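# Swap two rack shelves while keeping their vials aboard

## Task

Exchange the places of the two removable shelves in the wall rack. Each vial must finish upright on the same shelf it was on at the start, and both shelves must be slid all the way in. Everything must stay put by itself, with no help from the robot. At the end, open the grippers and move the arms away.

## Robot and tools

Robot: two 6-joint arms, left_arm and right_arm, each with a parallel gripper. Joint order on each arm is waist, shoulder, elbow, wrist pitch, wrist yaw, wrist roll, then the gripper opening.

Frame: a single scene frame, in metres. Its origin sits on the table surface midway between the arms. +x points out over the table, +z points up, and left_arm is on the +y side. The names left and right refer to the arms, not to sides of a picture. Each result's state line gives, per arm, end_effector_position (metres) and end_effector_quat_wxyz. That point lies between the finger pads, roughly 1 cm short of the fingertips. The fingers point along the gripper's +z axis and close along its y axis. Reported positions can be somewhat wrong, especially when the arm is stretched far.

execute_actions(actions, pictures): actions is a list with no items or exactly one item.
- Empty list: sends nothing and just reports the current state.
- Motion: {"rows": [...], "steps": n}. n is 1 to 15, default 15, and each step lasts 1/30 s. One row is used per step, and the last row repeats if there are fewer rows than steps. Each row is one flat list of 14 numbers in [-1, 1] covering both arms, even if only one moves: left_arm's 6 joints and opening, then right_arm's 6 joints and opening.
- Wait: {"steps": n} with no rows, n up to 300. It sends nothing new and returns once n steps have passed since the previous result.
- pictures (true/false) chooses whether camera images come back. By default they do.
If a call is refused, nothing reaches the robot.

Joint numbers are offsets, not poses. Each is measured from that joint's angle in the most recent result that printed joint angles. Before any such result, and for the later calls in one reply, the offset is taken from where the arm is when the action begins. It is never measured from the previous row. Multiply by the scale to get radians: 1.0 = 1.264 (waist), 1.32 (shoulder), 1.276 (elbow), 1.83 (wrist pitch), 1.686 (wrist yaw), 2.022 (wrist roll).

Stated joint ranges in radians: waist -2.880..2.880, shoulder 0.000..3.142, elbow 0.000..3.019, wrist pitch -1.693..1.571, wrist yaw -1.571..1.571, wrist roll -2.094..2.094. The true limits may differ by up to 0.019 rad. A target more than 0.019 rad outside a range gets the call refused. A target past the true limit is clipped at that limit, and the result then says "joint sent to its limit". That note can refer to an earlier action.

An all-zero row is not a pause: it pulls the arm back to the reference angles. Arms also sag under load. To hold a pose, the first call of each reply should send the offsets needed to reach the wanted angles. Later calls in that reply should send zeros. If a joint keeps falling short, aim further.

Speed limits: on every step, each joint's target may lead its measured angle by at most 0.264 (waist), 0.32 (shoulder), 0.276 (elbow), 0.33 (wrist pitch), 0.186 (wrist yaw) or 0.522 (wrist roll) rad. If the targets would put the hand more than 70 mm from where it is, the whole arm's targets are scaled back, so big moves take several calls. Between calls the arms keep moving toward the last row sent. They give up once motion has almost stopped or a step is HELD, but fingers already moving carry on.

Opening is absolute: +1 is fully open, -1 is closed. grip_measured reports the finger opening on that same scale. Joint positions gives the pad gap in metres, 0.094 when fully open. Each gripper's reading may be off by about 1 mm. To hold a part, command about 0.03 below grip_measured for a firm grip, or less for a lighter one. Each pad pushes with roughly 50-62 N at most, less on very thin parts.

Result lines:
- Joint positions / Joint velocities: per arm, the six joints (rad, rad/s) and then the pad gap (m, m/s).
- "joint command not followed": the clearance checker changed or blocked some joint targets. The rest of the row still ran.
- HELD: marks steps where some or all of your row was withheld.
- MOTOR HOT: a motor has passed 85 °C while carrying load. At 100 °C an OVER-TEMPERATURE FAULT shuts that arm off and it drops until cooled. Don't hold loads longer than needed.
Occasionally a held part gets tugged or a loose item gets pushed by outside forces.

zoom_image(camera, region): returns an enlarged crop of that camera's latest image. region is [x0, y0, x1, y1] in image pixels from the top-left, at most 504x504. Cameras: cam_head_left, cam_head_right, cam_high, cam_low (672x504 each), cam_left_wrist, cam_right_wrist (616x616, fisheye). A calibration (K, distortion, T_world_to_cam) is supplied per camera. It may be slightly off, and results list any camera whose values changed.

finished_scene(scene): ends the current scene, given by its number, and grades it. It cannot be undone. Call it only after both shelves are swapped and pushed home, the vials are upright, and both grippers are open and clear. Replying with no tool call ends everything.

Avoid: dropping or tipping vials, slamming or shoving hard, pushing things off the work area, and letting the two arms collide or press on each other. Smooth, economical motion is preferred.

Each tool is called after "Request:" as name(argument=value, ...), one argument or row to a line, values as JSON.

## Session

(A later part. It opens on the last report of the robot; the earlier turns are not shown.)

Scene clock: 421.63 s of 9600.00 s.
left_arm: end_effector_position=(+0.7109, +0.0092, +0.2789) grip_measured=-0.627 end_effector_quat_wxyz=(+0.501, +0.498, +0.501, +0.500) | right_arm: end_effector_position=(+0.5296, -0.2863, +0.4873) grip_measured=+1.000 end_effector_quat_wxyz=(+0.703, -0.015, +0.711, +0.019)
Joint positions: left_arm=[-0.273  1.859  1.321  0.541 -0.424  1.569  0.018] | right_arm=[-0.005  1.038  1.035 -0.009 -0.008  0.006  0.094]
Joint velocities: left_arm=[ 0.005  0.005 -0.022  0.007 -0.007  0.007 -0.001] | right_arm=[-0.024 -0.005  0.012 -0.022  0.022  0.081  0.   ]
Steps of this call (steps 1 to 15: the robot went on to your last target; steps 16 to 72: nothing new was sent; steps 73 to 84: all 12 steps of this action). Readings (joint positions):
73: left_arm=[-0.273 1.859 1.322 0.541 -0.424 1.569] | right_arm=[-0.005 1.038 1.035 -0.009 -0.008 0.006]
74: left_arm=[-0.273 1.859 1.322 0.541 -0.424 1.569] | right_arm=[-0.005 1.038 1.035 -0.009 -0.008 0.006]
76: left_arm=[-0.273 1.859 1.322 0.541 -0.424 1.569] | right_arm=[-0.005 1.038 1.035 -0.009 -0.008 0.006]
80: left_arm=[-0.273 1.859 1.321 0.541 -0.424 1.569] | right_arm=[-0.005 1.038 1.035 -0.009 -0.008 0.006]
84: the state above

Probably resting already (deflection). Release.

Request:
execute_actions(
  actions=[
    {"rows":[[0,-0.01,0.012,0.01,0,0,-0.62,0,0,0.02,0,0,0,1],[0,-0.01,0.012,0.01,0,0,-0.58,0,0,0.02,0,0,0,1],[0,-0.01,0.012,0.01,0,0,-0.5,0,0,0.02,0,0,0,1],[0,-0.01,0.012,0.01,0,0,-0.38,0,0,0.02,0,0,0,1]],"steps":15},
  ],
)

Scene clock: 424.00 s of 9600.00 s.
left_arm: end_effector_position=(+0.7109, +0.0092, +0.2788) grip_measured=-0.381 end_effector_quat_wxyz=(+0.501, +0.498, +0.500, +0.500) | right_arm: end_effector_position=(+0.5296, -0.2863, +0.4873) grip_measured=+1.000 end_effector_quat_wxyz=(+0.703, -0.015, +0.711, +0.019)
Joint positions: left_arm=[-0.273  1.86   1.321  0.543 -0.424  1.569  0.029] | right_arm=[-0.005  1.038  1.035 -0.009 -0.008  0.006  0.094]
Joint velocities: left_arm=[-0.005 -0.015 -0.007 -0.002 -0.037 -0.081  0.001] | right_arm=[-0.005  0.005  0.007  0.012  0.007  0.022  0.   ]
Steps of this call (steps 1 to 15: the robot went on to your last target; steps 16 to 56: nothing new was sent; steps 57 to 71: all 15 steps of this action). Readings (joint positions):
57: left_arm=[-0.273 1.859 1.321 0.541 -0.424 1.569] | right_arm=[-0.005 1.038 1.035 -0.009 -0.008 0.006]
58: left_arm=[-0.273 1.859 1.321 0.541 -0.424 1.569] | right_arm=[-0.005 1.038 1.035 -0.009 -0.008 0.006]
60: left_arm=[-0.273 1.860 1.321 0.541 -0.424 1.569] | right_arm=[-0.005 1.038 1.035 -0.009 -0.008 0.006]
64: left_arm=[-0.273 1.860 1.321 0.543 -0.424 1.569] | right_arm=[-0.005 1.038 1.035 -0.009 -0.008 0.006]
71: the state above
camera_calibration (this result's frames):
cam_left_wrist: T_world_to_cam=[[-0.00332847, -0.00110282, -0.999994, 0.280585], [-0.580131, 0.814522, 0.00103269, 0.412289], [0.814516, 0.580131, -0.0033509, -0.460814], [0, 0, 0, 1]] pos_world=[0.615456, -0.068177, 0.278614]
cam_right_wrist: T_world_to_cam=[[0.0419588, -0.999112, -0.0038982, -0.310301], [-0.581853, -0.0212634, -0.813016, 0.705143], [0.812211, 0.0363814, -0.582228, -0.0133099], [0, 0, 0, 1]] pos_world=[0.43412, -0.294548, 0.564334]

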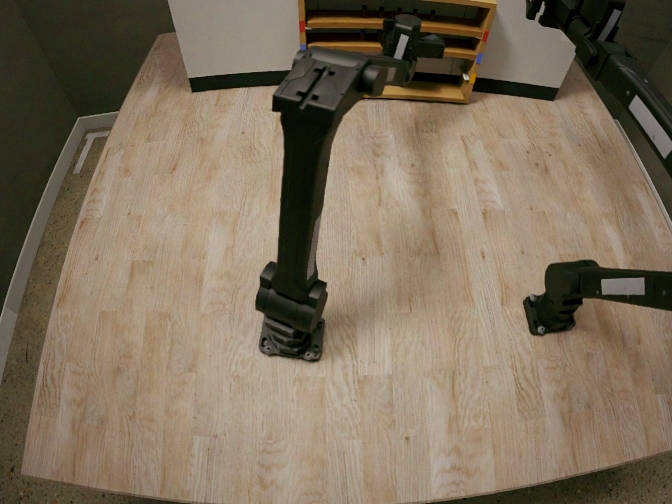

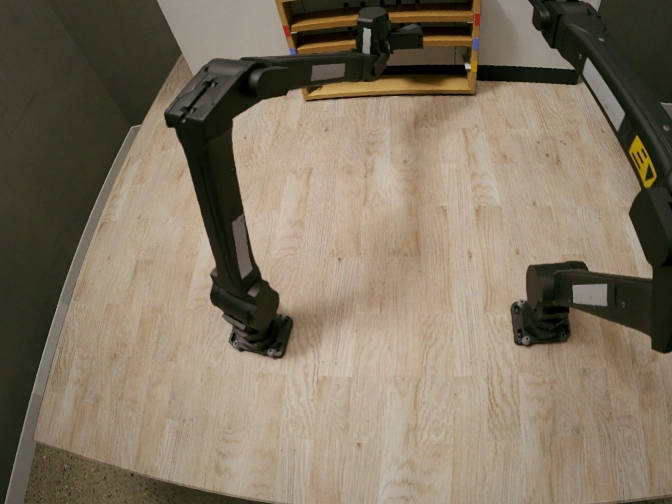

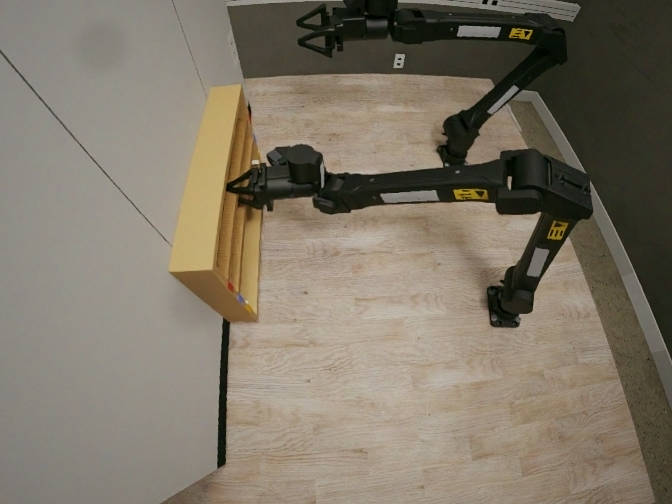

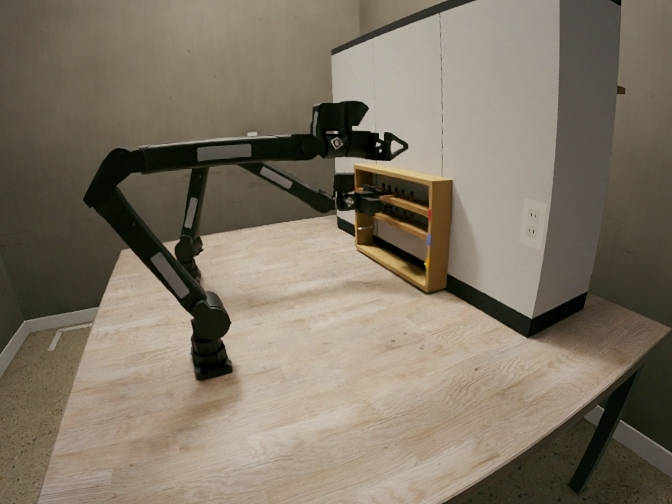

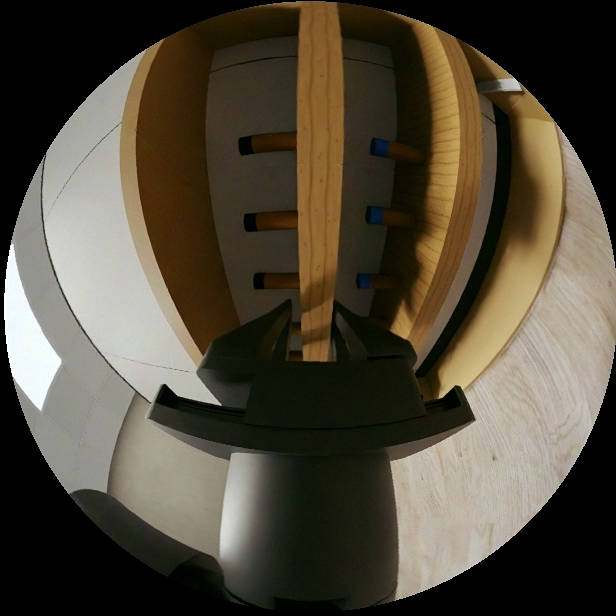

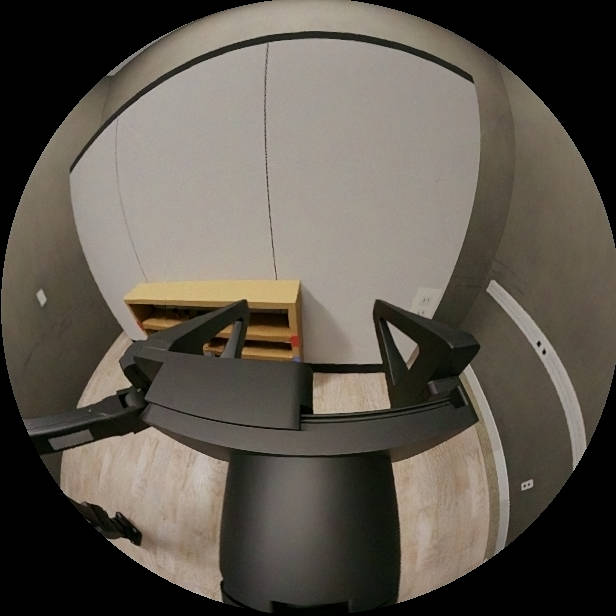

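Request:
execute_actions(
  actions=[
    {"rows":[[0,0,0,0.005,0,0,-0.2,0,0,0.02,0,0,0,1],[0,0,-0.003,0.005,0,0,-0.2,0,0,0.02,0,0,0,1],[-0.004,-0.006,-0.008,0.008,0,0,-0.2,0,0,0.02,0,0,0,1],[-0.008,-0.014,-0.014,0.012,-0.002,0,-0.2,0,0,0.02,0,0,0,1],[-0.011,-0.021,-0.024,0.015,-0.004,0,-0.2,0,0,0.02,0,0,0,1],[-0.014,-0.028,-0.034,0.018,-0.006,0,-0.2,0,0,0.02,0,0,0,1],[-0.017,-0.035,-0.044,0.021,-0.008,0,-0.2,0,0,0.02,0,0,0,1],[-0.02,-0.042,-0.054,0.024,-0.01,0,-0.2,0,0,0.02,0,0,0,1],[-0.023,-0.049,-0.064,0.027,-0.012,0,-0.2,0,0,0.02,0,0,0,1],[-0.026,-0.056,-0.075,0.03,-0.014,0,-0.2,0,0,0.02,0,0,0,1],[-0.029,-0.064,-0.086,0.033,-0.016,0,-0.2,0,0,0.02,0,0,0,1],[-0.032,-0.072,-0.097,0.036,-0.018,0,-0.2,0,0,0.02,0,0,0,1],[-0.034,-0.079,-0.108,0.038,-0.019,0,-0.2,0,0,0.02,0,0,0,1],[-0.036,-0.086,-0.118,0.04,-0.02,0,-0.2,0,0,0.02,0,0,0,1]],"steps":15},
  ],
  pictures=false,
)

Request:
execute_actions(
  actions=[
    {"steps":10},
  ],
  pictures=false,
)

Scene clock: 434.07 s of 9600.00 s.
left_arm: end_effector_position=(+0.6671, +0.0104, +0.2697) grip_measured=-0.201 end_effector_quat_wxyz=(+0.498, +0.502, +0.502, +0.499) | right_arm: end_effector_position=(+0.5296, -0.2863, +0.4873) grip_measured=+1.000 end_effector_quat_wxyz=(+0.703, -0.015, +0.711, +0.019)
Joint positions: left_arm=[-0.303  1.78   1.181  0.592 -0.454  1.569  0.038] | right_arm=[-0.005  1.038  1.035 -0.009 -0.008  0.006  0.094]
Joint velocities: left_arm=[-0.142 -0.288 -0.286  0.051 -0.007  0.081  0.001] | right_arm=[ 0.015  0.005 -0.002  0.007 -0.022  0.007  0.   ]
Steps of this call (steps 1 to 15: the robot went on to your last target; steps 16 to 90: nothing new was sent; then 6.57 s passed at rest; steps 91 to 105: all 15 steps of this action). Readings (joint positions):
91: left_arm=[-0.273 1.860 1.321 0.543 -0.424 1.569] | right_arm=[-0.005 1.038 1.035 -0.009 -0.008 0.006]
92: left_arm=[-0.273 1.860 1.321 0.543 -0.424 1.569] | right_arm=[-0.005 1.038 1.035 -0.009 -0.008 0.006]
94: left_arm=[-0.273 1.859 1.317 0.544 -0.424 1.569] | right_arm=[-0.005 1.038 1.035 -0.009 -0.008 0.006]
98: left_arm=[-0.276 1.847 1.277 0.559 -0.434 1.569] | right_arm=[-0.005 1.038 1.035 -0.009 -0.008 0.006]
105: the state above

Scene clock: 434.40 s of 9600.00 s.
left_arm: end_effector_position=(+0.6594, +0.0050, +0.2786) grip_measured=-0.201 end_effector_quat_wxyz=(+0.506, +0.499, +0.497, +0.498) | right_arm: end_effector_position=(+0.5296, -0.2863, +0.4873) grip_measured=+1.000 end_effector_quat_wxyz=(+0.703, -0.015, +0.711, +0.019)
Joint positions: left_arm=[-0.314  1.76   1.169  0.599 -0.454  1.569  0.038] | right_arm=[-0.005  1.038  1.035 -0.009 -0.008  0.006  0.094]
Joint velocities: left_arm=[ 0.015 -0.005  0.002 -0.022 -0.007 -0.022  0.001] | right_arm=[-0.005  0.015  0.012 -0.007  0.007 -0.022  0.   ]
Steps of this call (steps 1 to 10: the robot went on to your last target). Readings (joint positions):
1: left_arm=[-0.307 1.772 1.173 0.594 -0.454 1.569] | right_arm=[-0.005 1.038 1.035 -0.009 -0.008 0.006]
2: left_arm=[-0.310 1.767 1.170 0.595 -0.454 1.569] | right_arm=[-0.005 1.038 1.035 -0.009 -0.008 0.006]
4: left_arm=[-0.314 1.762 1.169 0.598 -0.454 1.569] | right_arm=[-0.005 1.038 1.035 -0.009 -0.008 0.006]
8: left_arm=[-0.314 1.760 1.169 0.599 -0.454 1.569] | right_arm=[-0.005 1.038 1.035 -0.009 -0.008 0.006]
10: the state above

Request:
execute_actions(
  actions=[
    {"rows":[[0.006,0.003,0.04,0,0,0,-1,0,0,0.02,0,0,0,1],[0.006,0.004,0.042,0,0,0,-1,0,0,0.02,0,0,0,1],[0.007,0.006,0.045,-0.002,0,0,-1,0,0,0.02,0,0,0,1],[0.008,0.009,0.048,-0.003,0.001,0,-1,0,0,0.02,0,0,0,1],[0.01,0.012,0.052,-0.004,0.002,0,-1,0,0,0.02,0,0,0,1],[0.012,0.015,0.057,-0.005,0.003,0,-1,0,0,0.02,0,0,0,1],[0.014,0.018,0.062,-0.007,0.004,0,-1,0,0,0.02,0,0,0,1],[0.016,0.021,0.067,-0.008,0.004,0,-1,0,0,0.02,0,0,0,1],[0.017,0.024,0.072,-0.01,0.005,0,-1,0,0,0.02,0,0,0,1],[0.019,0.027,0.077,-0.011,0.006,0,-1,0,0,0.02,0,0,0,1],[0.02,0.03,0.082,-0.012,0.006,0,-1,0,0,0.02,0,0,0,1],[0.021,0.033,0.087,-0.013,0.007,0,-1,0,0,0.02,0,0,0,1],[0.022,0.035,0.092,-0.014,0.007,0,-1,0,0,0.02,0,0,0,1]],"steps":15},
  ],
  pictures=false,
)

Request:
execute_actions(
  actions=[
    {"steps":12},
  ],
)

Scene clock: 440.03 s of 9600.00 s.
left_arm: end_effector_position=(+0.6801, +0.0066, +0.2787) grip_measured=-0.979 end_effector_quat_wxyz=(+0.504, +0.497, +0.499, +0.500) | right_arm: end_effector_position=(+0.5296, -0.2863, +0.4873) grip_measured=+1.000 end_effector_quat_wxyz=(+0.703, -0.015, +0.711, +0.019)
Joint positions: left_arm=[-0.298  1.801  1.229  0.58  -0.447  1.569  0.001] | right_arm=[-0.005  1.038  1.035 -0.009 -0.008  0.006  0.094]
Joint velocities: left_arm=[ 0.054  0.073  0.066 -0.022  0.066 -0.007 -0.001] | right_arm=[ 0.015  0.005 -0.017 -0.017 -0.051  0.007  0.   ]
Steps of this call (steps 1 to 30: the robot went on to your last target; steps 31 to 90: nothing new was sent; then 2.13 s passed at rest; steps 91 to 105: all 15 steps of this action). Readings (joint positions):
91: left_arm=[-0.314 1.760 1.169 0.599 -0.454 1.569] | right_arm=[-0.005 1.038 1.035 -0.009 -0.008 0.006]
92: left_arm=[-0.314 1.760 1.169 0.599 -0.454 1.569] | right_arm=[-0.005 1.038 1.035 -0.009 -0.008 0.006]
94: left_arm=[-0.314 1.760 1.170 0.599 -0.454 1.569] | right_arm=[-0.005 1.038 1.035 -0.009 -0.008 0.006]
98: left_arm=[-0.313 1.771 1.186 0.594 -0.452 1.569] | right_arm=[-0.005 1.038 1.035 -0.009 -0.008 0.006]
105: the state above

Scene clock: 440.43 s of 9600.00 s.
left_arm: end_effector_position=(+0.6817, +0.0088, +0.2779) grip_measured=-0.979 end_effector_quat_wxyz=(+0.502, +0.497, +0.500, +0.501) | right_arm: end_effector_position=(+0.5296, -0.2863, +0.4873) grip_measured=+1.000 end_effector_quat_wxyz=(+0.703, -0.015, +0.711, +0.019)
Joint positions: left_arm=[-0.294  1.803  1.231  0.578 -0.446  1.569  0.001] | right_arm=[-0.005  1.038  1.035 -0.009 -0.008  0.006  0.094]
Joint velocities: left_arm=[-0.015 -0.005 -0.007  0.002 -0.037 -0.022  0.   ] | right_arm=[ 0.005  0.005  0.007 -0.012 -0.007 -0.095  0.   ]
Steps of this call (steps 1 to 12: the robot went on to your last target). Readings (joint positions):
1: left_arm=[-0.296 1.802 1.231 0.580 -0.447 1.569] | right_arm=[-0.005 1.038 1.035 -0.009 -0.008 0.006]
2: left_arm=[-0.295 1.803 1.231 0.579 -0.447 1.569] | right_arm=[-0.005 1.038 1.035 -0.009 -0.008 0.006]
4: left_arm=[-0.294 1.803 1.231 0.578 -0.447 1.569] | right_arm=[-0.005 1.038 1.035 -0.009 -0.008 0.006]
8: left_arm=[-0.294 1.803 1.231 0.578 -0.446 1.569] | right_arm=[-0.005 1.038 1.035 -0.009 -0.008 0.006]
12: the state above
camera_calibration (this result's frames):
cam_left_wrist: T_world_to_cam=[[-0.000951703, -0.00232697, -0.999997, 0.278056], [-0.580441, 0.814301, -0.00134245, 0.396573], [0.814302, 0.580438, -0.00212564, -0.436999], [0, 0, 0, 1]] pos_world=[0.586301, -0.0686323, 0.277658]
cam_right_wrist: T_world_to_cam=[[0.0419588, -0.999112, -0.0038982, -0.310301], [-0.581853, -0.0212634, -0.813016, 0.705143], [0.812211, 0.0363814, -0.582228, -0.0133099], [0, 0, 0, 1]] pos_world=[0.43412, -0.294548, 0.564334]

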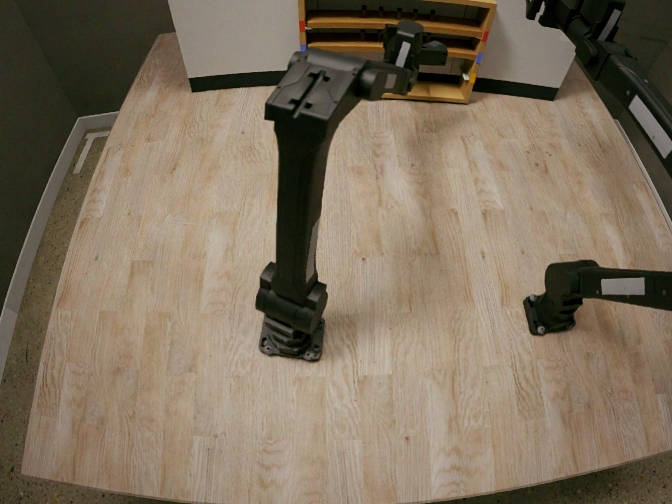

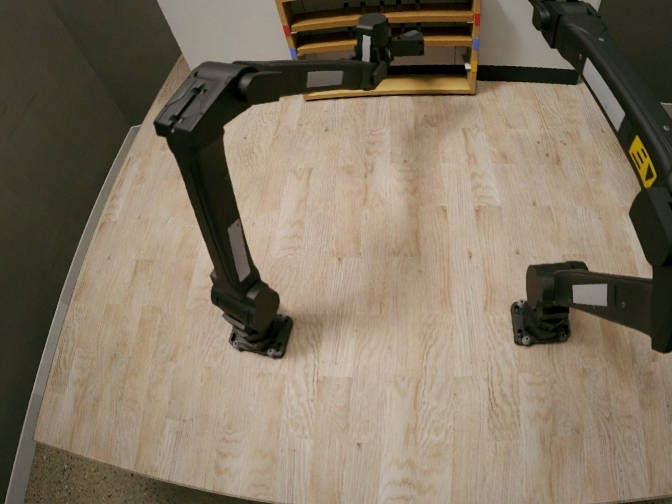

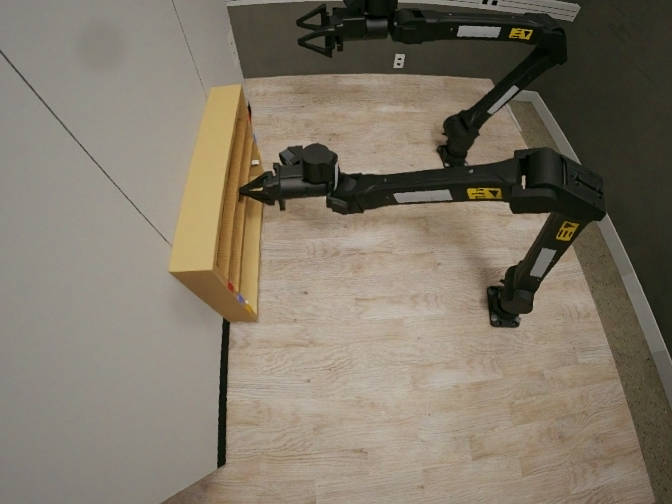

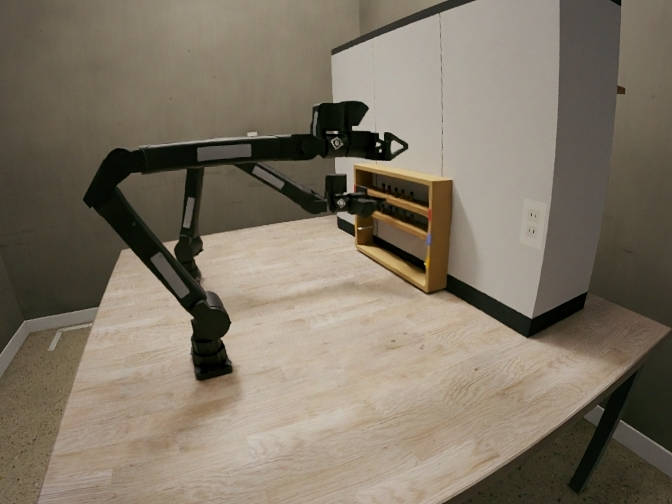

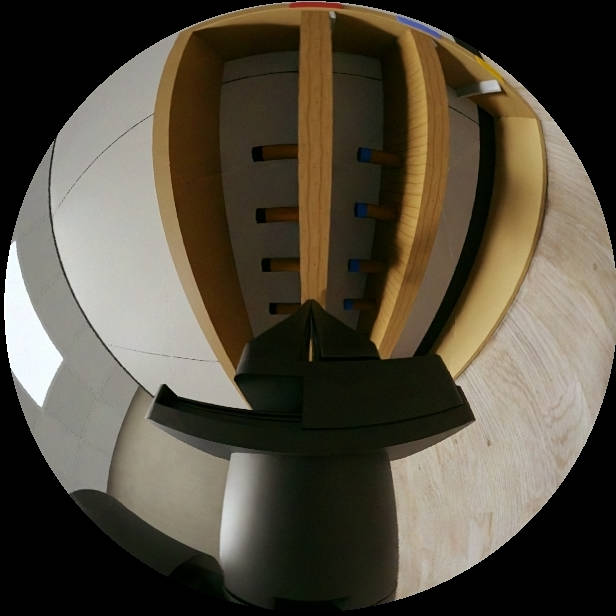

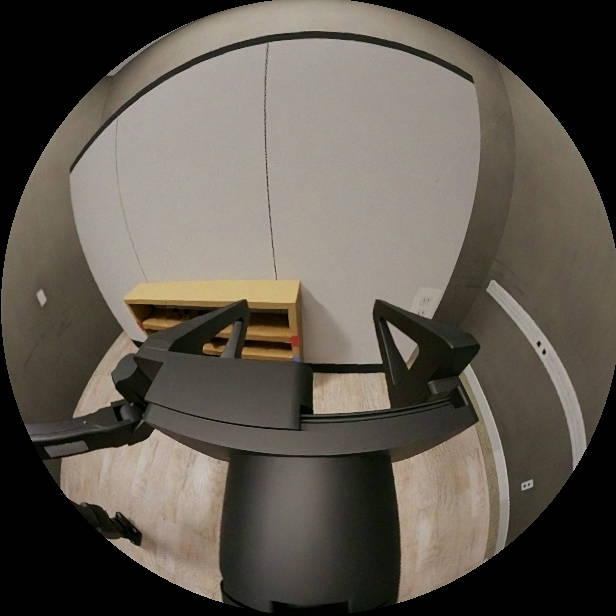

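Request:
execute_actions(
  actions=[
    {"rows":[[0.006,0.004,0.044,-0.002,0,0,-1,0,0,0.02,0,0,0,1],[0.007,0.007,0.047,-0.002,0.001,0,-1,0,0,0.02,0,0,0,1],[0.008,0.01,0.05,-0.003,0.002,0,-1,0,0,0.02,0,0,0,1],[0.009,0.013,0.054,-0.003,0.003,0,-1,0,0,0.02,0,0,0,1],[0.01,0.016,0.058,-0.004,0.004,0,-1,0,0,0.02,0,0,0,1],[0.011,0.019,0.062,-0.004,0.004,0,-1,0,0,0.02,0,0,0,1]],"steps":15},
  ],
  pictures=false,
)

Scene clock: 443.87 s of 9600.00 s.
left_arm: end_effector_position=(+0.6857, +0.0070, +0.2779) grip_measured=-0.979 end_effector_quat_wxyz=(+0.503, +0.496, +0.500, +0.501) | right_arm: end_effector_position=(+0.5296, -0.2863, +0.4873) grip_measured=+1.000 end_effector_quat_wxyz=(+0.703, -0.015, +0.711, +0.019)
Joint positions: left_arm=[-0.294  1.814  1.245  0.577 -0.445  1.569  0.001] | right_arm=[-0.005  1.038  1.035 -0.009 -0.008  0.006  0.094]
Joint velocities: left_arm=[ 0.005 -0.005 -0.022 -0.007  0.007  0.022 -0.001] | right_arm=[-0.005  0.005  0.022  0.002 -0.051 -0.007  0.   ]
Steps of this call (steps 1 to 15: the robot went on to your last target; steps 16 to 88: nothing new was sent; steps 89 to 103: all 15 steps of this action). Readings (joint positions):
89: left_arm=[-0.294 1.803 1.231 0.578 -0.446 1.569] | right_arm=[-0.005 1.038 1.035 -0.009 -0.008 0.006]
90: left_arm=[-0.294 1.804 1.231 0.578 -0.446 1.569] | right_arm=[-0.005 1.038 1.035 -0.009 -0.008 0.006]
92: left_arm=[-0.294 1.805 1.234 0.578 -0.446 1.569] | right_arm=[-0.005 1.038 1.035 -0.009 -0.008 0.006]
96: left_arm=[-0.294 1.814 1.245 0.577 -0.445 1.569] | right_arm=[-0.005 1.038 1.035 -0.009 -0.008 0.006]
103: the state above

Request:
execute_actions(
  actions=[
    {"rows":[[-0.006,-0.01,-0.005,0.015,0,0,-1,0,0,0.02,0,0,0,1],[-0.008,-0.012,-0.014,0.022,-0.001,0,-1,0,0,0.02,0,0,0,1],[-0.01,-0.01,-0.023,0.03,-0.002,0,-1,0,0,0.02,0,0,0,1],[-0.012,-0.005,-0.032,0.038,-0.003,0,-1,0,0,0.02,0,0,0,1],[-0.014,0,-0.041,0.046,-0.004,0,-1,0,0,0.02,0,0,0,1],[-0.016,0.005,-0.05,0.054,-0.005,0,-1,0,0,0.02,0,0,0,1],[-0.018,0.01,-0.059,0.062,-0.006,0,-1,0,0,0.02,0,0,0,1],[-0.02,0.015,-0.068,0.07,-0.007,0,-1,0,0,0.02,0,0,0,1],[-0.02,0.02,-0.077,0.078,-0.007,0,-1,0,0,0.02,0,0,0,1],[-0.02,0.025,-0.085,0.086,-0.007,0,-1,0,0,0.02,0,0,0,1],[-0.02,0.03,-0.092,0.094,-0.007,0,-1,0,0,0.02,0,0,0,1],[-0.02,0.035,-0.099,0.1,-0.007,0,-1,0,0,0.02,0,0,0,1],[-0.02,0.04,-0.099,0.106,-0.007,0,-1,0,0,0.02,0,0,0,1],[-0.02,0.045,-0.099,0.112,-0.007,0,-1,0,0,0.02,0,0,0,1]],"steps":15},
  ],
  pictures=false,
)

Request:
execute_actions(
  actions=[
    {"steps":10},
  ],
  pictures=false,
)

Scene clock: 450.30 s of 9600.00 s.
left_arm: end_effector_position=(+0.6601, +0.0068, +0.2203) grip_measured=-0.979 end_effector_quat_wxyz=(+0.507, +0.497, +0.497, +0.499) | right_arm: end_effector_position=(+0.5296, -0.2863, +0.4873) grip_measured=+1.000 end_effector_quat_wxyz=(+0.703, -0.015, +0.711, +0.019)
Joint positions: left_arm=[-0.311  1.858  1.121  0.75  -0.453  1.569  0.001] | right_arm=[-0.005  1.038  1.035 -0.009 -0.008  0.006  0.094]
Joint velocities: left_arm=[-0.024  0.278 -0.076  0.198 -0.022 -0.037  0.   ] | right_arm=[ 0.005 -0.005 -0.002  0.002  0.051 -0.066  0.   ]
Steps of this call (steps 1 to 15: the robot went on to your last target; steps 16 to 90: nothing new was sent; then 2.93 s passed at rest; steps 91 to 105: all 15 steps of this action). Readings (joint positions):
91: left_arm=[-0.295 1.813 1.244 0.579 -0.445 1.569] | right_arm=[-0.005 1.038 1.035 -0.009 -0.008 0.006]
92: left_arm=[-0.295 1.813 1.241 0.585 -0.445 1.569] | right_arm=[-0.005 1.038 1.035 -0.009 -0.008 0.006]
94: left_arm=[-0.295 1.813 1.228 0.606 -0.446 1.569] | right_arm=[-0.005 1.038 1.035 -0.009 -0.008 0.006]
98: left_arm=[-0.299 1.814 1.182 0.660 -0.452 1.569] | right_arm=[-0.005 1.038 1.035 -0.009 -0.008 0.006]
105: the state above

Scene clock: 450.63 s of 9600.00 s.
left_arm: end_effector_position=(+0.6608, +0.0065, +0.2014) grip_measured=-0.979 end_effector_quat_wxyz=(+0.500, +0.504, +0.499, +0.497) | right_arm: end_effector_position=(+0.5296, -0.2863, +0.4873) grip_measured=+1.000 end_effector_quat_wxyz=(+0.703, -0.015, +0.711, +0.019)
Joint positions: left_arm=[-0.311  1.886  1.115  0.763 -0.453  1.569  0.001] | right_arm=[-0.005  1.038  1.035 -0.009 -0.008  0.006  0.094]
Joint velocities: left_arm=[-0.005  0.005 -0.007  0.012 -0.007  0.022  0.   ] | right_arm=[-0.024 -0.015 -0.002 -0.017  0.022  0.051  0.   ]
Steps of this call (steps 1 to 10: the robot went on to your last target). Readings (joint positions):
1: left_arm=[-0.311 1.867 1.119 0.755 -0.453 1.569] | right_arm=[-0.005 1.038 1.035 -0.009 -0.008 0.006]
2: left_arm=[-0.311 1.875 1.118 0.756 -0.453 1.569] | right_arm=[-0.005 1.038 1.035 -0.009 -0.008 0.006]
4: left_arm=[-0.311 1.884 1.116 0.758 -0.453 1.569] | right_arm=[-0.005 1.038 1.035 -0.009 -0.008 0.006]
8: left_arm=[-0.311 1.886 1.115 0.761 -0.453 1.569] | right_arm=[-0.005 1.038 1.035 -0.009 -0.008 0.006]
10: the state above

Request:
execute_actions(
  actions=[
    {"rows":[[0.006,0,0.045,-0.002,0,0,-1,0,0,0.02,0,0,0,1],[0.007,0.002,0.05,-0.003,0.001,0,-1,0,0,0.02,0,0,0,1],[0.009,0.005,0.055,-0.004,0.001,0,-1,0,0,0.02,0,0,0,1],[0.01,0.009,0.06,-0.005,0.002,0,-1,0,0,0.02,0,0,0,1],[0.012,0.013,0.066,-0.006,0.003,0,-1,0,0,0.02,0,0,0,1],[0.013,0.017,0.071,-0.007,0.004,0,-1,0,0,0.02,0,0,0,1],[0.015,0.02,0.076,-0.007,0.005,0,-1,0,0,0.02,0,0,0,1],[0.016,0.024,0.082,-0.008,0.005,0,-1,0,0,0.02,0,0,0,1],[0.018,0.027,0.087,-0.009,0.006,0,-1,0,0,0.02,0,0,0,1],[0.019,0.031,0.092,-0.01,0.007,0,-1,0,0,0.02,0,0,0,1],[0.021,0.034,0.098,-0.011,0.007,0,-1,0,0,0.02,0,0,0,1],[0.022,0.038,0.103,-0.012,0.008,0,-1,0,0,0.02,0,0,0,1],[0.024,0.041,0.108,-0.012,0.008,0,-1,0,0,0.02,0,0,0,1],[0.025,0.044,0.113,-0.013,0.009,0,-1,0,0,0.02,0,0,0,1]],"steps":15},
  ],
  pictures=false,
)

Request:
execute_actions(
  actions=[
    {"steps":10},
  ],
  pictures=false,
)

Scene clock: 456.50 s of 9600.00 s.
left_arm: end_effector_position=(+0.6891, +0.0046, +0.2133) grip_measured=-0.980 end_effector_quat_wxyz=(+0.509, +0.492, +0.497, +0.502) | right_arm: end_effector_position=(+0.5296, -0.2863, +0.4873) grip_measured=+1.000 end_effector_quat_wxyz=(+0.703, -0.015, +0.711, +0.019)
Joint positions: left_arm=[-0.294  1.93   1.205  0.748 -0.442  1.569  0.001] | right_arm=[-0.005  1.038  1.035 -0.009 -0.008  0.006  0.094]
Joint velocities: left_arm=[ 0.044  0.054  0.178 -0.022 -0.022 -0.051  0.   ] | right_arm=[-0.015  0.005 -0.002  0.002 -0.11   0.037  0.   ]
Steps of this call (steps 1 to 30: the robot went on to your last target; steps 31 to 90: nothing new was sent; then 2.37 s passed at rest; steps 91 to 105: all 15 steps of this action). Readings (joint positions):
91: left_arm=[-0.311 1.886 1.116 0.764 -0.453 1.569] | right_arm=[-0.005 1.038 1.035 -0.009 -0.008 0.006]
92: left_arm=[-0.311 1.886 1.117 0.763 -0.453 1.569] | right_arm=[-0.005 1.038 1.035 -0.009 -0.008 0.006]
94: left_arm=[-0.311 1.888 1.125 0.761 -0.453 1.569] | right_arm=[-0.005 1.038 1.035 -0.009 -0.008 0.006]
98: left_arm=[-0.309 1.900 1.157 0.757 -0.449 1.569] | right_arm=[-0.005 1.038 1.035 -0.009 -0.008 0.006]
105: the state above

Scene clock: 456.83 s of 9600.00 s.
left_arm: end_effector_position=(+0.6921, +0.0064, +0.2135) grip_measured=-0.980 end_effector_quat_wxyz=(+0.509, +0.491, +0.498, +0.503) | right_arm: end_effector_position=(+0.5296, -0.2863, +0.4873) grip_measured=+1.000 end_effector_quat_wxyz=(+0.703, -0.015, +0.711, +0.019)
Joint positions: left_arm=[-0.29   1.934  1.213  0.747 -0.441  1.569  0.001] | right_arm=[-0.005  1.038  1.035 -0.009 -0.008  0.006  0.094]
Joint velocities: left_arm=[ 0.005 -0.024 -0.007  0.002 -0.037  0.066  0.   ] | right_arm=[-0.015 -0.024 -0.007  0.002  0.007 -0.007  0.   ]
Steps of this call (steps 1 to 10: the robot went on to your last target). Readings (joint positions):
1: left_arm=[-0.293 1.932 1.210 0.748 -0.442 1.569] | right_arm=[-0.005 1.038 1.035 -0.009 -0.008 0.006]
2: left_arm=[-0.291 1.934 1.212 0.747 -0.442 1.569] | right_arm=[-0.005 1.038 1.035 -0.009 -0.008 0.006]
4: left_arm=[-0.290 1.934 1.213 0.747 -0.441 1.569] | right_arm=[-0.005 1.038 1.035 -0.009 -0.008 0.006]
8: left_arm=[-0.290 1.934 1.213 0.747 -0.441 1.569] | right_arm=[-0.005 1.038 1.035 -0.009 -0.008 0.006]
10: the state above

Request:
execute_actions(
  actions=[
    {"rows":[[-0.006,-0.015,0.02,0.005,0,0,-1,0,0,0.02,0,0,0,1],[-0.008,-0.022,0.015,0.005,-0.001,0,-1,0,0,0.02,0,0,0,1],[-0.01,-0.03,0.008,0.006,-0.002,0,-1,0,0,0.02,0,0,0,1],[-0.012,-0.036,0,0.007,-0.003,0,-1,0,0,0.02,0,0,0,1],[-0.014,-0.042,-0.01,0.008,-0.004,0,-1,0,0,0.02,0,0,0,1],[-0.016,-0.042,-0.02,0.01,-0.005,0,-1,0,0,0.02,0,0,0,1],[-0.018,-0.042,-0.03,0.012,-0.006,0,-1,0,0,0.02,0,0,0,1],[-0.02,-0.042,-0.04,0.014,-0.007,0,-1,0,0,0.02,0,0,0,1],[-0.02,-0.042,-0.05,0.016,-0.008,0,-1,0,0,0.02,0,0,0,1],[-0.02,-0.042,-0.06,0.018,-0.008,0,-1,0,0,0.02,0,0,0,1],[-0.02,-0.042,-0.072,0.018,-0.008,0,-1,0,0,0.02,0,0,0,1]],"steps":15},
  ],
  pictures=false,
)

Request:
execute_actions(
  actions=[
    {"steps":8},
  ],
  pictures=false,
)

Scene clock: 462.13 s of 9600.00 s.
left_arm: end_effector_position=(+0.6631, +0.0079, +0.2033) grip_measured=-0.980 end_effector_quat_wxyz=(+0.501, +0.502, +0.499, +0.497) | right_arm: end_effector_position=(+0.5296, -0.2863, +0.4873) grip_measured=+1.000 end_effector_quat_wxyz=(+0.703, -0.015, +0.711, +0.019)
Joint positions: left_arm=[-0.308  1.887  1.12   0.763 -0.451  1.569  0.001] | right_arm=[-0.005  1.038  1.035 -0.009 -0.008  0.006  0.094]
Joint velocities: left_arm=[-0.005 -0.015 -0.1   -0.002  0.081  0.051 -0.001] | right_arm=[-0.015  0.015 -0.012 -0.012 -0.022 -0.095  0.   ]
Steps of this call (steps 1 to 15: the robot went on to your last target; steps 16 to 90: nothing new was sent; then 1.80 s passed at rest; steps 91 to 105: all 15 steps of this action). Readings (joint positions):
91: left_arm=[-0.290 1.934 1.213 0.747 -0.441 1.569] | right_arm=[-0.005 1.038 1.035 -0.009 -0.008 0.006]
92: left_arm=[-0.290 1.934 1.213 0.747 -0.441 1.569] | right_arm=[-0.005 1.038 1.035 -0.009 -0.008 0.006]
94: left_arm=[-0.290 1.931 1.213 0.747 -0.442 1.569] | right_arm=[-0.005 1.038 1.035 -0.009 -0.008 0.006]
98: left_arm=[-0.295 1.908 1.187 0.750 -0.447 1.569] | right_arm=[-0.005 1.038 1.035 -0.009 -0.008 0.006]
105: the state above

Scene clock: 462.40 s of 9600.00 s.
left_arm: end_effector_position=(+0.6623, +0.0081, +0.2017) grip_measured=-0.980 end_effector_quat_wxyz=(+0.500, +0.503, +0.499, +0.497) | right_arm: end_effector_position=(+0.5296, -0.2863, +0.4873) grip_measured=+1.000 end_effector_quat_wxyz=(+0.703, -0.015, +0.711, +0.019)
Joint positions: left_arm=[-0.308  1.887  1.117  0.763 -0.451  1.569  0.001] | right_arm=[-0.005  1.038  1.035 -0.009 -0.008  0.006  0.094]
Joint velocities: left_arm=[-0.015 -0.015  0.002 -0.017 -0.037  0.007 -0.001] | right_arm=[-0.005 -0.024 -0.022 -0.007  0.037 -0.007  0.   ]
Steps of this call (steps 1 to 8: the robot went on to your last target). Readings (joint positions):
1: left_arm=[-0.308 1.887 1.118 0.763 -0.451 1.569] | right_arm=[-0.005 1.038 1.035 -0.009 -0.008 0.006]
2: left_arm=[-0.308 1.887 1.117 0.763 -0.451 1.569] | right_arm=[-0.005 1.038 1.035 -0.009 -0.008 0.006]
4: left_arm=[-0.308 1.887 1.117 0.763 -0.451 1.569] | right_arm=[-0.005 1.038 1.035 -0.009 -0.008 0.006]
8: the state above

Request:
execute_actions(
  actions=[
    {"rows":[[0.006,0.01,0.03,-0.002,0,0,-1,0,0,0.02,0,0,0,1],[0.007,0.014,0.035,-0.003,0.001,0,-1,0,0,0.02,0,0,0,1],[0.009,0.018,0.04,-0.004,0.001,0,-1,0,0,0.02,0,0,0,1],[0.01,0.022,0.046,-0.005,0.002,0,-1,0,0,0.02,0,0,0,1],[0.012,0.026,0.052,-0.006,0.003,0,-1,0,0,0.02,0,0,0,1],[0.013,0.029,0.057,-0.007,0.004,0,-1,0,0,0.02,0,0,0,1],[0.015,0.033,0.063,-0.007,0.005,0,-1,0,0,0.02,0,0,0,1],[0.016,0.036,0.068,-0.008,0.005,0,-1,0,0,0.02,0,0,0,1],[0.018,0.039,0.074,-0.009,0.006,0,-1,0,0,0.02,0,0,0,1],[0.019,0.042,0.079,-0.01,0.007,0,-1,0,0,0.02,0,0,0,1],[0.02,0.045,0.085,-0.011,0.007,0,-1,0,0,0.02,0,0,0,1],[0.021,0.048,0.09,-0.012,0.008,0,-1,0,0,0.02,0,0,0,1],[0.022,0.051,0.096,-0.012,0.008,0,-1,0,0,0.02,0,0,0,1],[0.023,0.054,0.101,-0.013,0.008,0,-1,0,0,0.02,0,0,0,1]],"steps":15},
  ],
  pictures=false,
)

Request:
execute_actions(
  actions=[
    {"steps":10},
  ],
  pictures=false,
)

Scene clock: 467.77 s of 9600.00 s.
left_arm: end_effector_position=(+0.6873, +0.0081, +0.1858) grip_measured=-0.980 end_effector_quat_wxyz=(+0.493, +0.507, +0.503, +0.497) | right_arm: end_effector_position=(+0.5296, -0.2863, +0.4873) grip_measured=+1.000 end_effector_quat_wxyz=(+0.703, -0.015, +0.711, +0.019)
Joint positions: left_arm=[-0.291  1.955  1.187  0.745 -0.441  1.569  0.001] | right_arm=[-0.005  1.038  1.035 -0.009 -0.008  0.006  0.094]
Joint velocities: left_arm=[ 0.054  0.083  0.154 -0.022 -0.051  0.022  0.   ] | right_arm=[-0.005  0.005 -0.007  0.002 -0.081 -0.007  0.   ]
Steps of this call (steps 1 to 15: the robot went on to your last target; steps 16 to 90: nothing new was sent; then 1.87 s passed at rest; steps 91 to 105: all 15 steps of this action). Readings (joint positions):
91: left_arm=[-0.308 1.888 1.117 0.763 -0.451 1.569] | right_arm=[-0.005 1.038 1.035 -0.009 -0.008 0.006]
92: left_arm=[-0.308 1.888 1.117 0.763 -0.451 1.569] | right_arm=[-0.005 1.038 1.035 -0.009 -0.008 0.006]
94: left_arm=[-0.308 1.893 1.119 0.763 -0.451 1.569] | right_arm=[-0.005 1.038 1.035 -0.009 -0.008 0.006]
98: left_arm=[-0.305 1.917 1.141 0.756 -0.447 1.569] | right_arm=[-0.005 1.038 1.035 -0.009 -0.008 0.006]
105: the state above

Scene clock: 468.10 s of 9600.00 s.
left_arm: end_effector_position=(+0.6901, +0.0094, +0.1870) grip_measured=-0.980 end_effector_quat_wxyz=(+0.493, +0.505, +0.504, +0.498) | right_arm: end_effector_position=(+0.5296, -0.2863, +0.4873) grip_measured=+1.000 end_effector_quat_wxyz=(+0.703, -0.015, +0.711, +0.019)
Joint positions: left_arm=[-0.287  1.958  1.195  0.743 -0.441  1.569  0.001] | right_arm=[-0.005  1.038  1.035 -0.009 -0.008  0.006  0.094]
Joint velocities: left_arm=[-0.005 -0.015 -0.012  0.002 -0.007  0.022 -0.   ] | right_arm=[ 0.005 -0.015  0.002 -0.007 -0.051  0.007  0.   ]
Steps of this call (steps 1 to 10: the robot went on to your last target). Readings (joint positions):
1: left_arm=[-0.289 1.957 1.192 0.744 -0.441 1.569] | right_arm=[-0.005 1.038 1.035 -0.009 -0.008 0.006]
2: left_arm=[-0.288 1.958 1.195 0.744 -0.441 1.569] | right_arm=[-0.005 1.038 1.035 -0.009 -0.008 0.006]
4: left_arm=[-0.287 1.958 1.195 0.743 -0.441 1.569] | right_arm=[-0.005 1.038 1.035 -0.009 -0.008 0.006]
8: left_arm=[-0.287 1.958 1.195 0.743 -0.441 1.569] | right_arm=[-0.005 1.038 1.035 -0.009 -0.008 0.006]
10: the state above

Request:
execute_actions(
  actions=[
    {"rows":[[-0.006,0,-0.01,0,0,0,-1,0,0,0.02,0,0,0,1],[-0.008,0,-0.02,0,0,0,-1,0,0,0.02,0,0,0,1],[-0.01,0,-0.03,0.003,0,0,-1,0,0,0.02,0,0,0,1],[-0.012,-0.005,-0.038,0.005,-0.002,0,-1,0,0,0.02,0,0,0,1],[-0.014,-0.012,-0.04,0.008,-0.003,0,-1,0,0,0.02,0,0,0,1],[-0.015,-0.02,-0.04,0.01,-0.004,0,-1,0,0,0.02,0,0,0,1],[-0.015,-0.028,-0.04,0.012,-0.004,0,-1,0,0,0.02,0,0,0,1],[-0.015,-0.036,-0.04,0.012,-0.004,0,-1,0,0,0.02,0,0,0,1],[-0.015,-0.043,-0.04,0.012,-0.004,0,-1,0,0,0.02,0,0,0,1],[-0.015,-0.049,-0.04,0.012,-0.004,0,-1,0,0,0.02,0,0,0,1]],"steps":15},
  ],
  pictures=false,
)

Request:
execute_actions(
  actions=[
    {"steps":8},
  ],
  pictures=false,
)

Scene clock: 473.20 s of 9600.00 s.
left_arm: end_effector_position=(+0.6718, +0.0109, +0.1837) grip_measured=-0.980 end_effector_quat_wxyz=(+0.488, +0.513, +0.504, +0.494) | right_arm: end_effector_position=(+0.5296, -0.2863, +0.4873) grip_measured=+1.000 end_effector_quat_wxyz=(+0.703, -0.015, +0.711, +0.019)
Joint positions: left_arm=[-0.297  1.922  1.137  0.745 -0.443  1.569  0.001] | right_arm=[-0.005  1.038  1.035 -0.009 -0.008  0.006  0.094]
Joint velocities: left_arm=[ 0.005 -0.21  -0.012  0.051  0.022 -0.066  0.   ] | right_arm=[-0.005  0.005 -0.002 -0.022  0.022 -0.051  0.   ]
Steps of this call (steps 1 to 15: the robot went on to your last target; steps 16 to 90: nothing new was sent; then 1.60 s passed at rest; steps 91 to 105: all 15 steps of this action). Readings (joint positions):
91: left_arm=[-0.287 1.958 1.194 0.743 -0.441 1.569] | right_arm=[-0.005 1.038 1.035 -0.009 -0.008 0.006]
92: left_arm=[-0.287 1.958 1.190 0.743 -0.441 1.569] | right_arm=[-0.005 1.038 1.035 -0.009 -0.008 0.006]
94: left_arm=[-0.288 1.958 1.176 0.743 -0.441 1.569] | right_arm=[-0.005 1.038 1.035 -0.009 -0.008 0.006]
98: left_arm=[-0.292 1.957 1.141 0.743 -0.443 1.569] | right_arm=[-0.005 1.038 1.035 -0.009 -0.008 0.006]
105: the state above

Scene clock: 473.47 s of 9600.00 s.
left_arm: end_effector_position=(+0.6708, +0.0114, +0.1980) grip_measured=-0.980 end_effector_quat_wxyz=(+0.496, +0.506, +0.501, +0.497) | right_arm: end_effector_position=(+0.5296, -0.2863, +0.4873) grip_measured=+1.000 end_effector_quat_wxyz=(+0.703, -0.015, +0.711, +0.019)
Joint positions: left_arm=[-0.297  1.903  1.137  0.75  -0.443  1.569  0.001] | right_arm=[-0.005  1.038  1.035 -0.009 -0.008  0.006  0.094]
Joint velocities: left_arm=[ 0.005 -0.005  0.007  0.007  0.037 -0.081 -0.002] | right_arm=[-0.015 -0.005  0.007  0.002 -0.007 -0.037  0.   ]
Steps of this call (steps 1 to 8: the robot went on to your last target). Readings (joint positions):
1: left_arm=[-0.297 1.915 1.137 0.747 -0.443 1.569] | right_arm=[-0.005 1.038 1.035 -0.009 -0.008 0.006]
2: left_arm=[-0.297 1.910 1.137 0.748 -0.443 1.569] | right_arm=[-0.005 1.038 1.035 -0.009 -0.008 0.006]
4: left_arm=[-0.297 1.904 1.137 0.749 -0.443 1.569] | right_arm=[-0.005 1.038 1.035 -0.009 -0.008 0.006]
8: the state above

Request:
execute_actions(
  actions=[
    {"rows":[[0.006,0.005,0.038,0,0,0,-1,0,0,0.02,0,0,0,1],[0.007,0.007,0.041,0,0,0,-1,0,0,0.02,0,0,0,1],[0.008,0.009,0.044,-0.001,0.001,0,-1,0,0,0.02,0,0,0,1],[0.009,0.011,0.047,-0.001,0.001,0,-1,0,0,0.02,0,0,0,1],[0.01,0.013,0.051,-0.002,0.002,0,-1,0,0,0.02,0,0,0,1],[0.011,0.015,0.054,-0.002,0.002,0,-1,0,0,0.02,0,0,0,1],[0.012,0.017,0.058,-0.003,0.003,0,-1,0,0,0.02,0,0,0,1],[0.013,0.019,0.061,-0.003,0.003,0,-1,0,0,0.02,0,0,0,1],[0.014,0.022,0.065,-0.004,0.004,0,-1,0,0,0.02,0,0,0,1],[0.015,0.024,0.069,-0.004,0.004,0,-1,0,0,0.02,0,0,0,1],[0.016,0.026,0.072,-0.005,0.004,0,-1,0,0,0.02,0,0,0,1],[0.017,0.029,0.076,-0.005,0.004,0,-1,0,0,0.02,0,0,0,1],[0.018,0.031,0.08,-0.005,0.004,0,-1,0,0,0.02,0,0,0,1],[0.019,0.033,0.083,-0.005,0.004,0,-1,0,0,0.02,0,0,0,1]],"steps":15},
  ],
  pictures=false,
)

Request:
execute_actions(
  actions=[
    {"steps":10},
  ],
  pictures=false,
)

Scene clock: 481.70 s of 9600.00 s.
left_arm: end_effector_position=(+0.6867, +0.0105, +0.1984) grip_measured=-0.980 end_effector_quat_wxyz=(+0.499, +0.500, +0.501, +0.500) | right_arm: end_effector_position=(+0.5296, -0.2863, +0.4873) grip_measured=+1.000 end_effector_quat_wxyz=(+0.703, -0.015, +0.711, +0.019)
Joint positions: left_arm=[-0.288  1.936  1.186  0.746 -0.439  1.569  0.001] | right_arm=[-0.005  1.038  1.035 -0.009 -0.008  0.006  0.094]
Joint velocities: left_arm=[ 0.005 -0.005  0.022 -0.007  0.037  0.022 -0.   ] | right_arm=[-0.015 -0.005  0.007  0.012 -0.007  0.022  0.   ]
Steps of this call (steps 1 to 30: the robot went on to your last target; steps 31 to 90: nothing new was sent; then 4.73 s passed at rest; steps 91 to 105: all 15 steps of this action). Readings (joint positions):
91: left_arm=[-0.297 1.903 1.137 0.750 -0.443 1.569] | right_arm=[-0.005 1.038 1.035 -0.009 -0.008 0.006]
92: left_arm=[-0.297 1.903 1.137 0.750 -0.443 1.569] | right_arm=[-0.005 1.038 1.035 -0.009 -0.008 0.006]
94: left_arm=[-0.297 1.905 1.139 0.750 -0.443 1.569] | right_arm=[-0.005 1.038 1.035 -0.009 -0.008 0.006]
98: left_arm=[-0.296 1.915 1.156 0.750 -0.442 1.569] | right_arm=[-0.005 1.038 1.035 -0.009 -0.008 0.006]
105: the state above

Scene clock: 482.03 s of 9600.00 s.
left_arm: end_effector_position=(+0.6867, +0.0105, +0.1984) grip_measured=-0.980 end_effector_quat_wxyz=(+0.499, +0.500, +0.501, +0.500) | right_arm: end_effector_position=(+0.5296, -0.2863, +0.4873) grip_measured=+1.000 end_effector_quat_wxyz=(+0.703, -0.015, +0.711, +0.019)
Joint positions: left_arm=[-0.288  1.936  1.186  0.746 -0.439  1.569  0.001] | right_arm=[-0.005  1.038  1.035 -0.009 -0.008  0.006  0.094]
Joint velocities: left_arm=[-0.015 -0.005 -0.007 -0.007 -0.007 -0.007 -0.   ] | right_arm=[ 0.005 -0.024 -0.012 -0.002  0.007 -0.007  0.   ]
Steps of this call (steps 1 to 10: the robot went on to your last target). Readings (joint positions):
1: left_arm=[-0.288 1.936 1.186 0.746 -0.439 1.569] | right_arm=[-0.005 1.038 1.035 -0.009 -0.008 0.006]
2: left_arm=[-0.288 1.936 1.186 0.746 -0.439 1.569] | right_arm=[-0.005 1.038 1.035 -0.009 -0.008 0.006]
4: left_arm=[-0.288 1.936 1.186 0.746 -0.439 1.569] | right_arm=[-0.005 1.038 1.035 -0.009 -0.008 0.006]
8: left_arm=[-0.288 1.936 1.186 0.746 -0.439 1.569] | right_arm=[-0.005 1.038 1.035 -0.009 -0.008 0.006]
10: the state above

Stopped at .6867: in. Retreat.

Request:
execute_actions(
  actions=[
    {"rows":[[-0.01,-0.02,-0.01,0.01,0,0,-1,0,0,0.02,0,0,0,1],[-0.015,-0.035,-0.025,0.015,0,0,-1,0,0,0.02,0,0,0,1],[-0.02,-0.05,-0.04,0.02,0,0,-1,0,0,0.02,0,0,0,1],[-0.025,-0.07,-0.06,0.025,0,0,-1,0,0,0.02,0,0,0,1],[-0.03,-0.09,-0.08,0.03,0,0,-1,0,0,0.02,0,0,0,1],[-0.03,-0.11,-0.1,0.03,0,0,-1,0,0,0.02,0,0,0,1],[-0.03,-0.13,-0.12,0.03,0,0,-1,0,0,0.02,0,0,0,1],[-0.03,-0.15,-0.14,0.03,0,0,-1,0,0,0.02,0,0,0,1],[-0.03,-0.17,-0.16,0.03,0,0,-1,0,0,0.02,0,0,0,1],[-0.03,-0.19,-0.18,0.03,0,0,-1,0,0,0.02,0,0,0,1],[-0.03,-0.21,-0.2,0.03,0,0,-1,0,0,0.02,0,0,0,1],[-0.03,-0.23,-0.22,0.03,0,0,-1,0,0,0.02,0,0,0,1],[-0.03,-0.25,-0.24,0.03,0,0,-1,0,0,0.02,0,0,0,1],[-0.03,-0.27,-0.25,0.03,0,0,-1,0,0,0.02,0,0,0,1]],"steps":15},
  ],
  pictures=false,
)

Request:
execute_actions(
  actions=[
    {"steps":15},
  ],
)

Scene clock: 490.20 s of 9600.00 s.
left_arm: end_effector_position=(+0.5802, +0.0365, +0.2618) grip_measured=-0.980 end_effector_quat_wxyz=(+0.525, +0.491, +0.486, +0.497) | right_arm: end_effector_position=(+0.5296, -0.2863, +0.4873) grip_measured=+1.000 end_effector_quat_wxyz=(+0.703, -0.015, +0.711, +0.019)
Joint positions: left_arm=[-0.323  1.616  0.883  0.782 -0.439  1.569  0.001] | right_arm=[-0.005  1.038  1.035 -0.009 -0.008  0.006  0.094]
Joint velocities: left_arm=[-0.005 -0.816 -0.437  0.012 -0.037 -0.007 -0.   ] | right_arm=[-0.005  0.005  0.007  0.007  0.051  0.051  0.   ]
Steps of this call (steps 1 to 15: the robot went on to your last target; steps 16 to 90: nothing new was sent; then 4.67 s passed at rest; steps 91 to 105: all 15 steps of this action). Readings (joint positions):
91: left_arm=[-0.289 1.936 1.185 0.747 -0.439 1.569] | right_arm=[-0.005 1.038 1.035 -0.009 -0.008 0.006]
92: left_arm=[-0.289 1.933 1.179 0.748 -0.439 1.569] | right_arm=[-0.005 1.038 1.035 -0.009 -0.008 0.006]
94: left_arm=[-0.292 1.917 1.151 0.758 -0.439 1.569] | right_arm=[-0.005 1.038 1.035 -0.009 -0.008 0.006]
98: left_arm=[-0.310 1.835 1.046 0.774 -0.439 1.569] | right_arm=[-0.005 1.038 1.035 -0.009 -0.008 0.006]
105: the state above

Scene clock: 490.70 s of 9600.00 s.
left_arm: end_effector_position=(+0.5725, +0.0404, +0.2781) grip_measured=-0.980 end_effector_quat_wxyz=(+0.535, +0.480, +0.482, +0.500) | right_arm: end_effector_position=(+0.5296, -0.2863, +0.4873) grip_measured=+1.000 end_effector_quat_wxyz=(+0.703, -0.015, +0.711, +0.019)
Joint positions: left_arm=[-0.323  1.579  0.869  0.792 -0.439  1.569  0.001] | right_arm=[-0.005  1.038  1.035 -0.009 -0.008  0.006  0.094]
Joint velocities: left_arm=[ 0.005 -0.005  0.012 -0.007  0.022 -0.037 -0.   ] | right_arm=[ 0.005 -0.005  0.007 -0.007 -0.007 -0.037  0.   ]
Steps of this call (steps 1 to 15: the robot went on to your last target). Readings (joint positions):
1: left_arm=[-0.323 1.591 0.873 0.783 -0.439 1.569] | right_arm=[-0.005 1.038 1.035 -0.009 -0.008 0.006]
2: left_arm=[-0.323 1.575 0.869 0.785 -0.439 1.569] | right_arm=[-0.005 1.038 1.035 -0.009 -0.008 0.006]
4: left_arm=[-0.323 1.559 0.869 0.791 -0.439 1.569] | right_arm=[-0.005 1.038 1.035 -0.009 -0.008 0.006]
8: left_arm=[-0.323 1.566 0.869 0.792 -0.439 1.569] | right_arm=[-0.005 1.038 1.035 -0.009 -0.008 0.006]
15: the state above
camera_calibration (this result's frames):
cam_left_wrist: T_world_to_cam=[[0.0658477, -0.0364088, -0.997165, 0.240503], [-0.549235, 0.833003, -0.0666835, 0.306957], [0.83307, 0.552069, 0.0348544, -0.3863], [0, 0, 0, 1]] pos_world=[0.47457, -0.033676, 0.273754]
cam_right_wrist: T_world_to_cam=[[0.0419588, -0.999112, -0.0038982, -0.310301], [-0.581853, -0.0212634, -0.813016, 0.705143], [0.812211, 0.0363814, -0.582228, -0.0133099], [0, 0, 0, 1]] pos_world=[0.43412, -0.294548, 0.564334]

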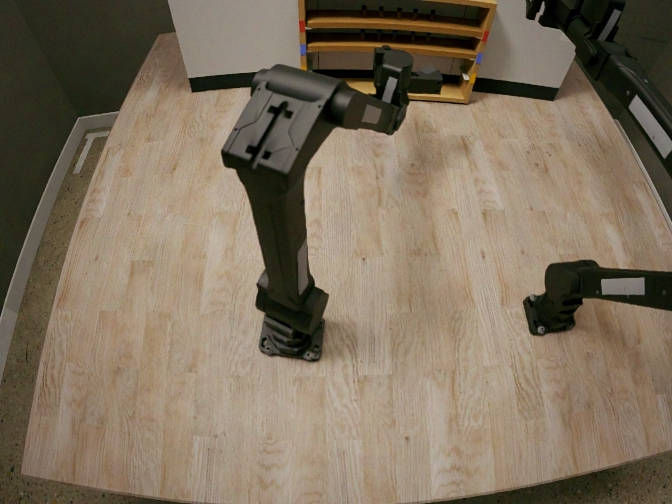

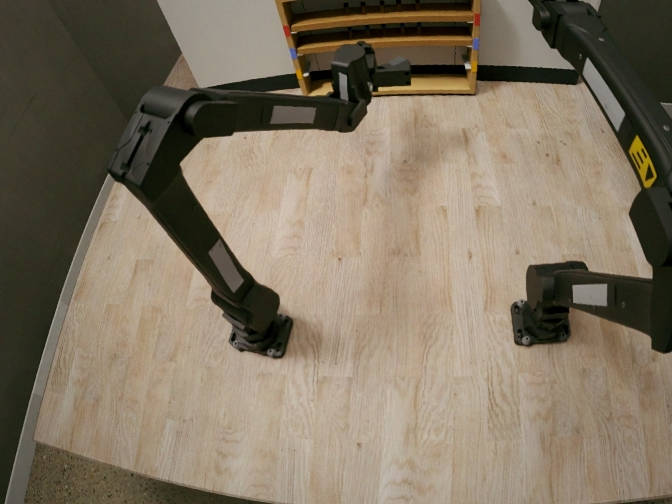

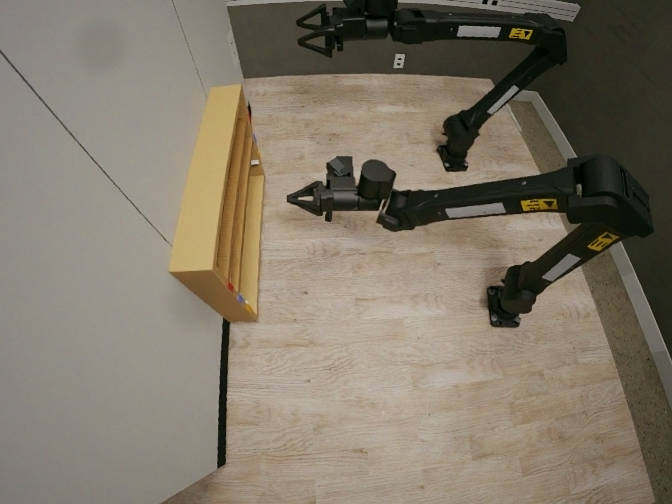

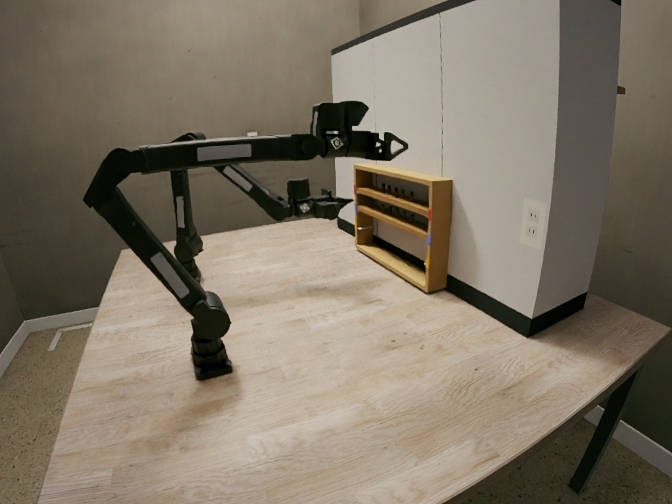

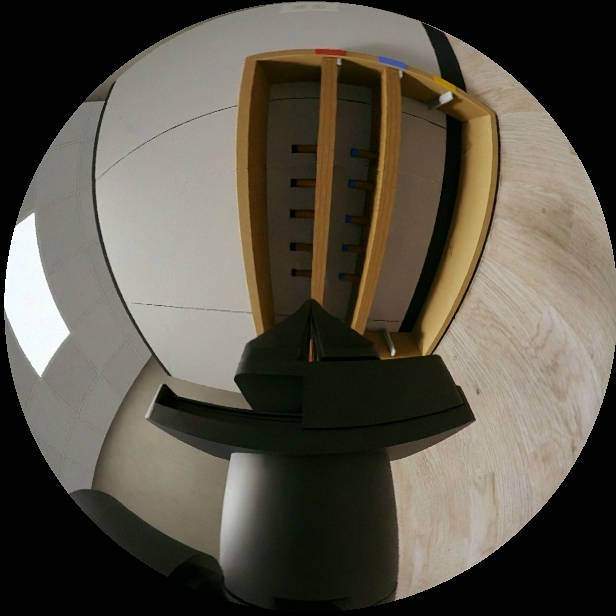

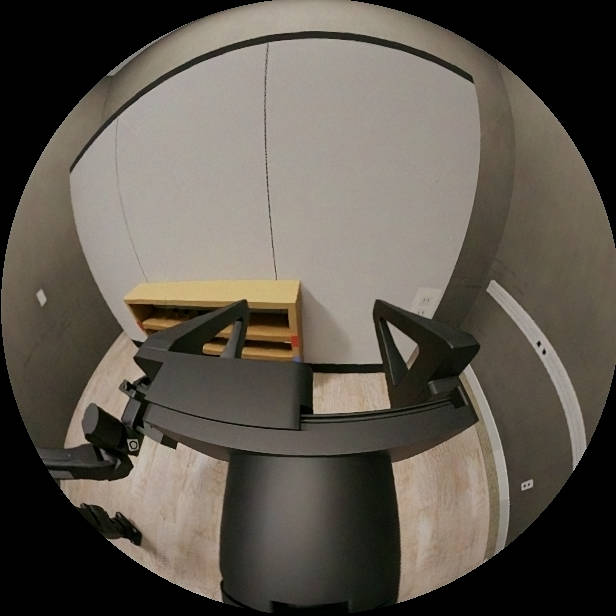

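Request:
finished_scene(
  scene=1,
)

The scene is finished: the task was done.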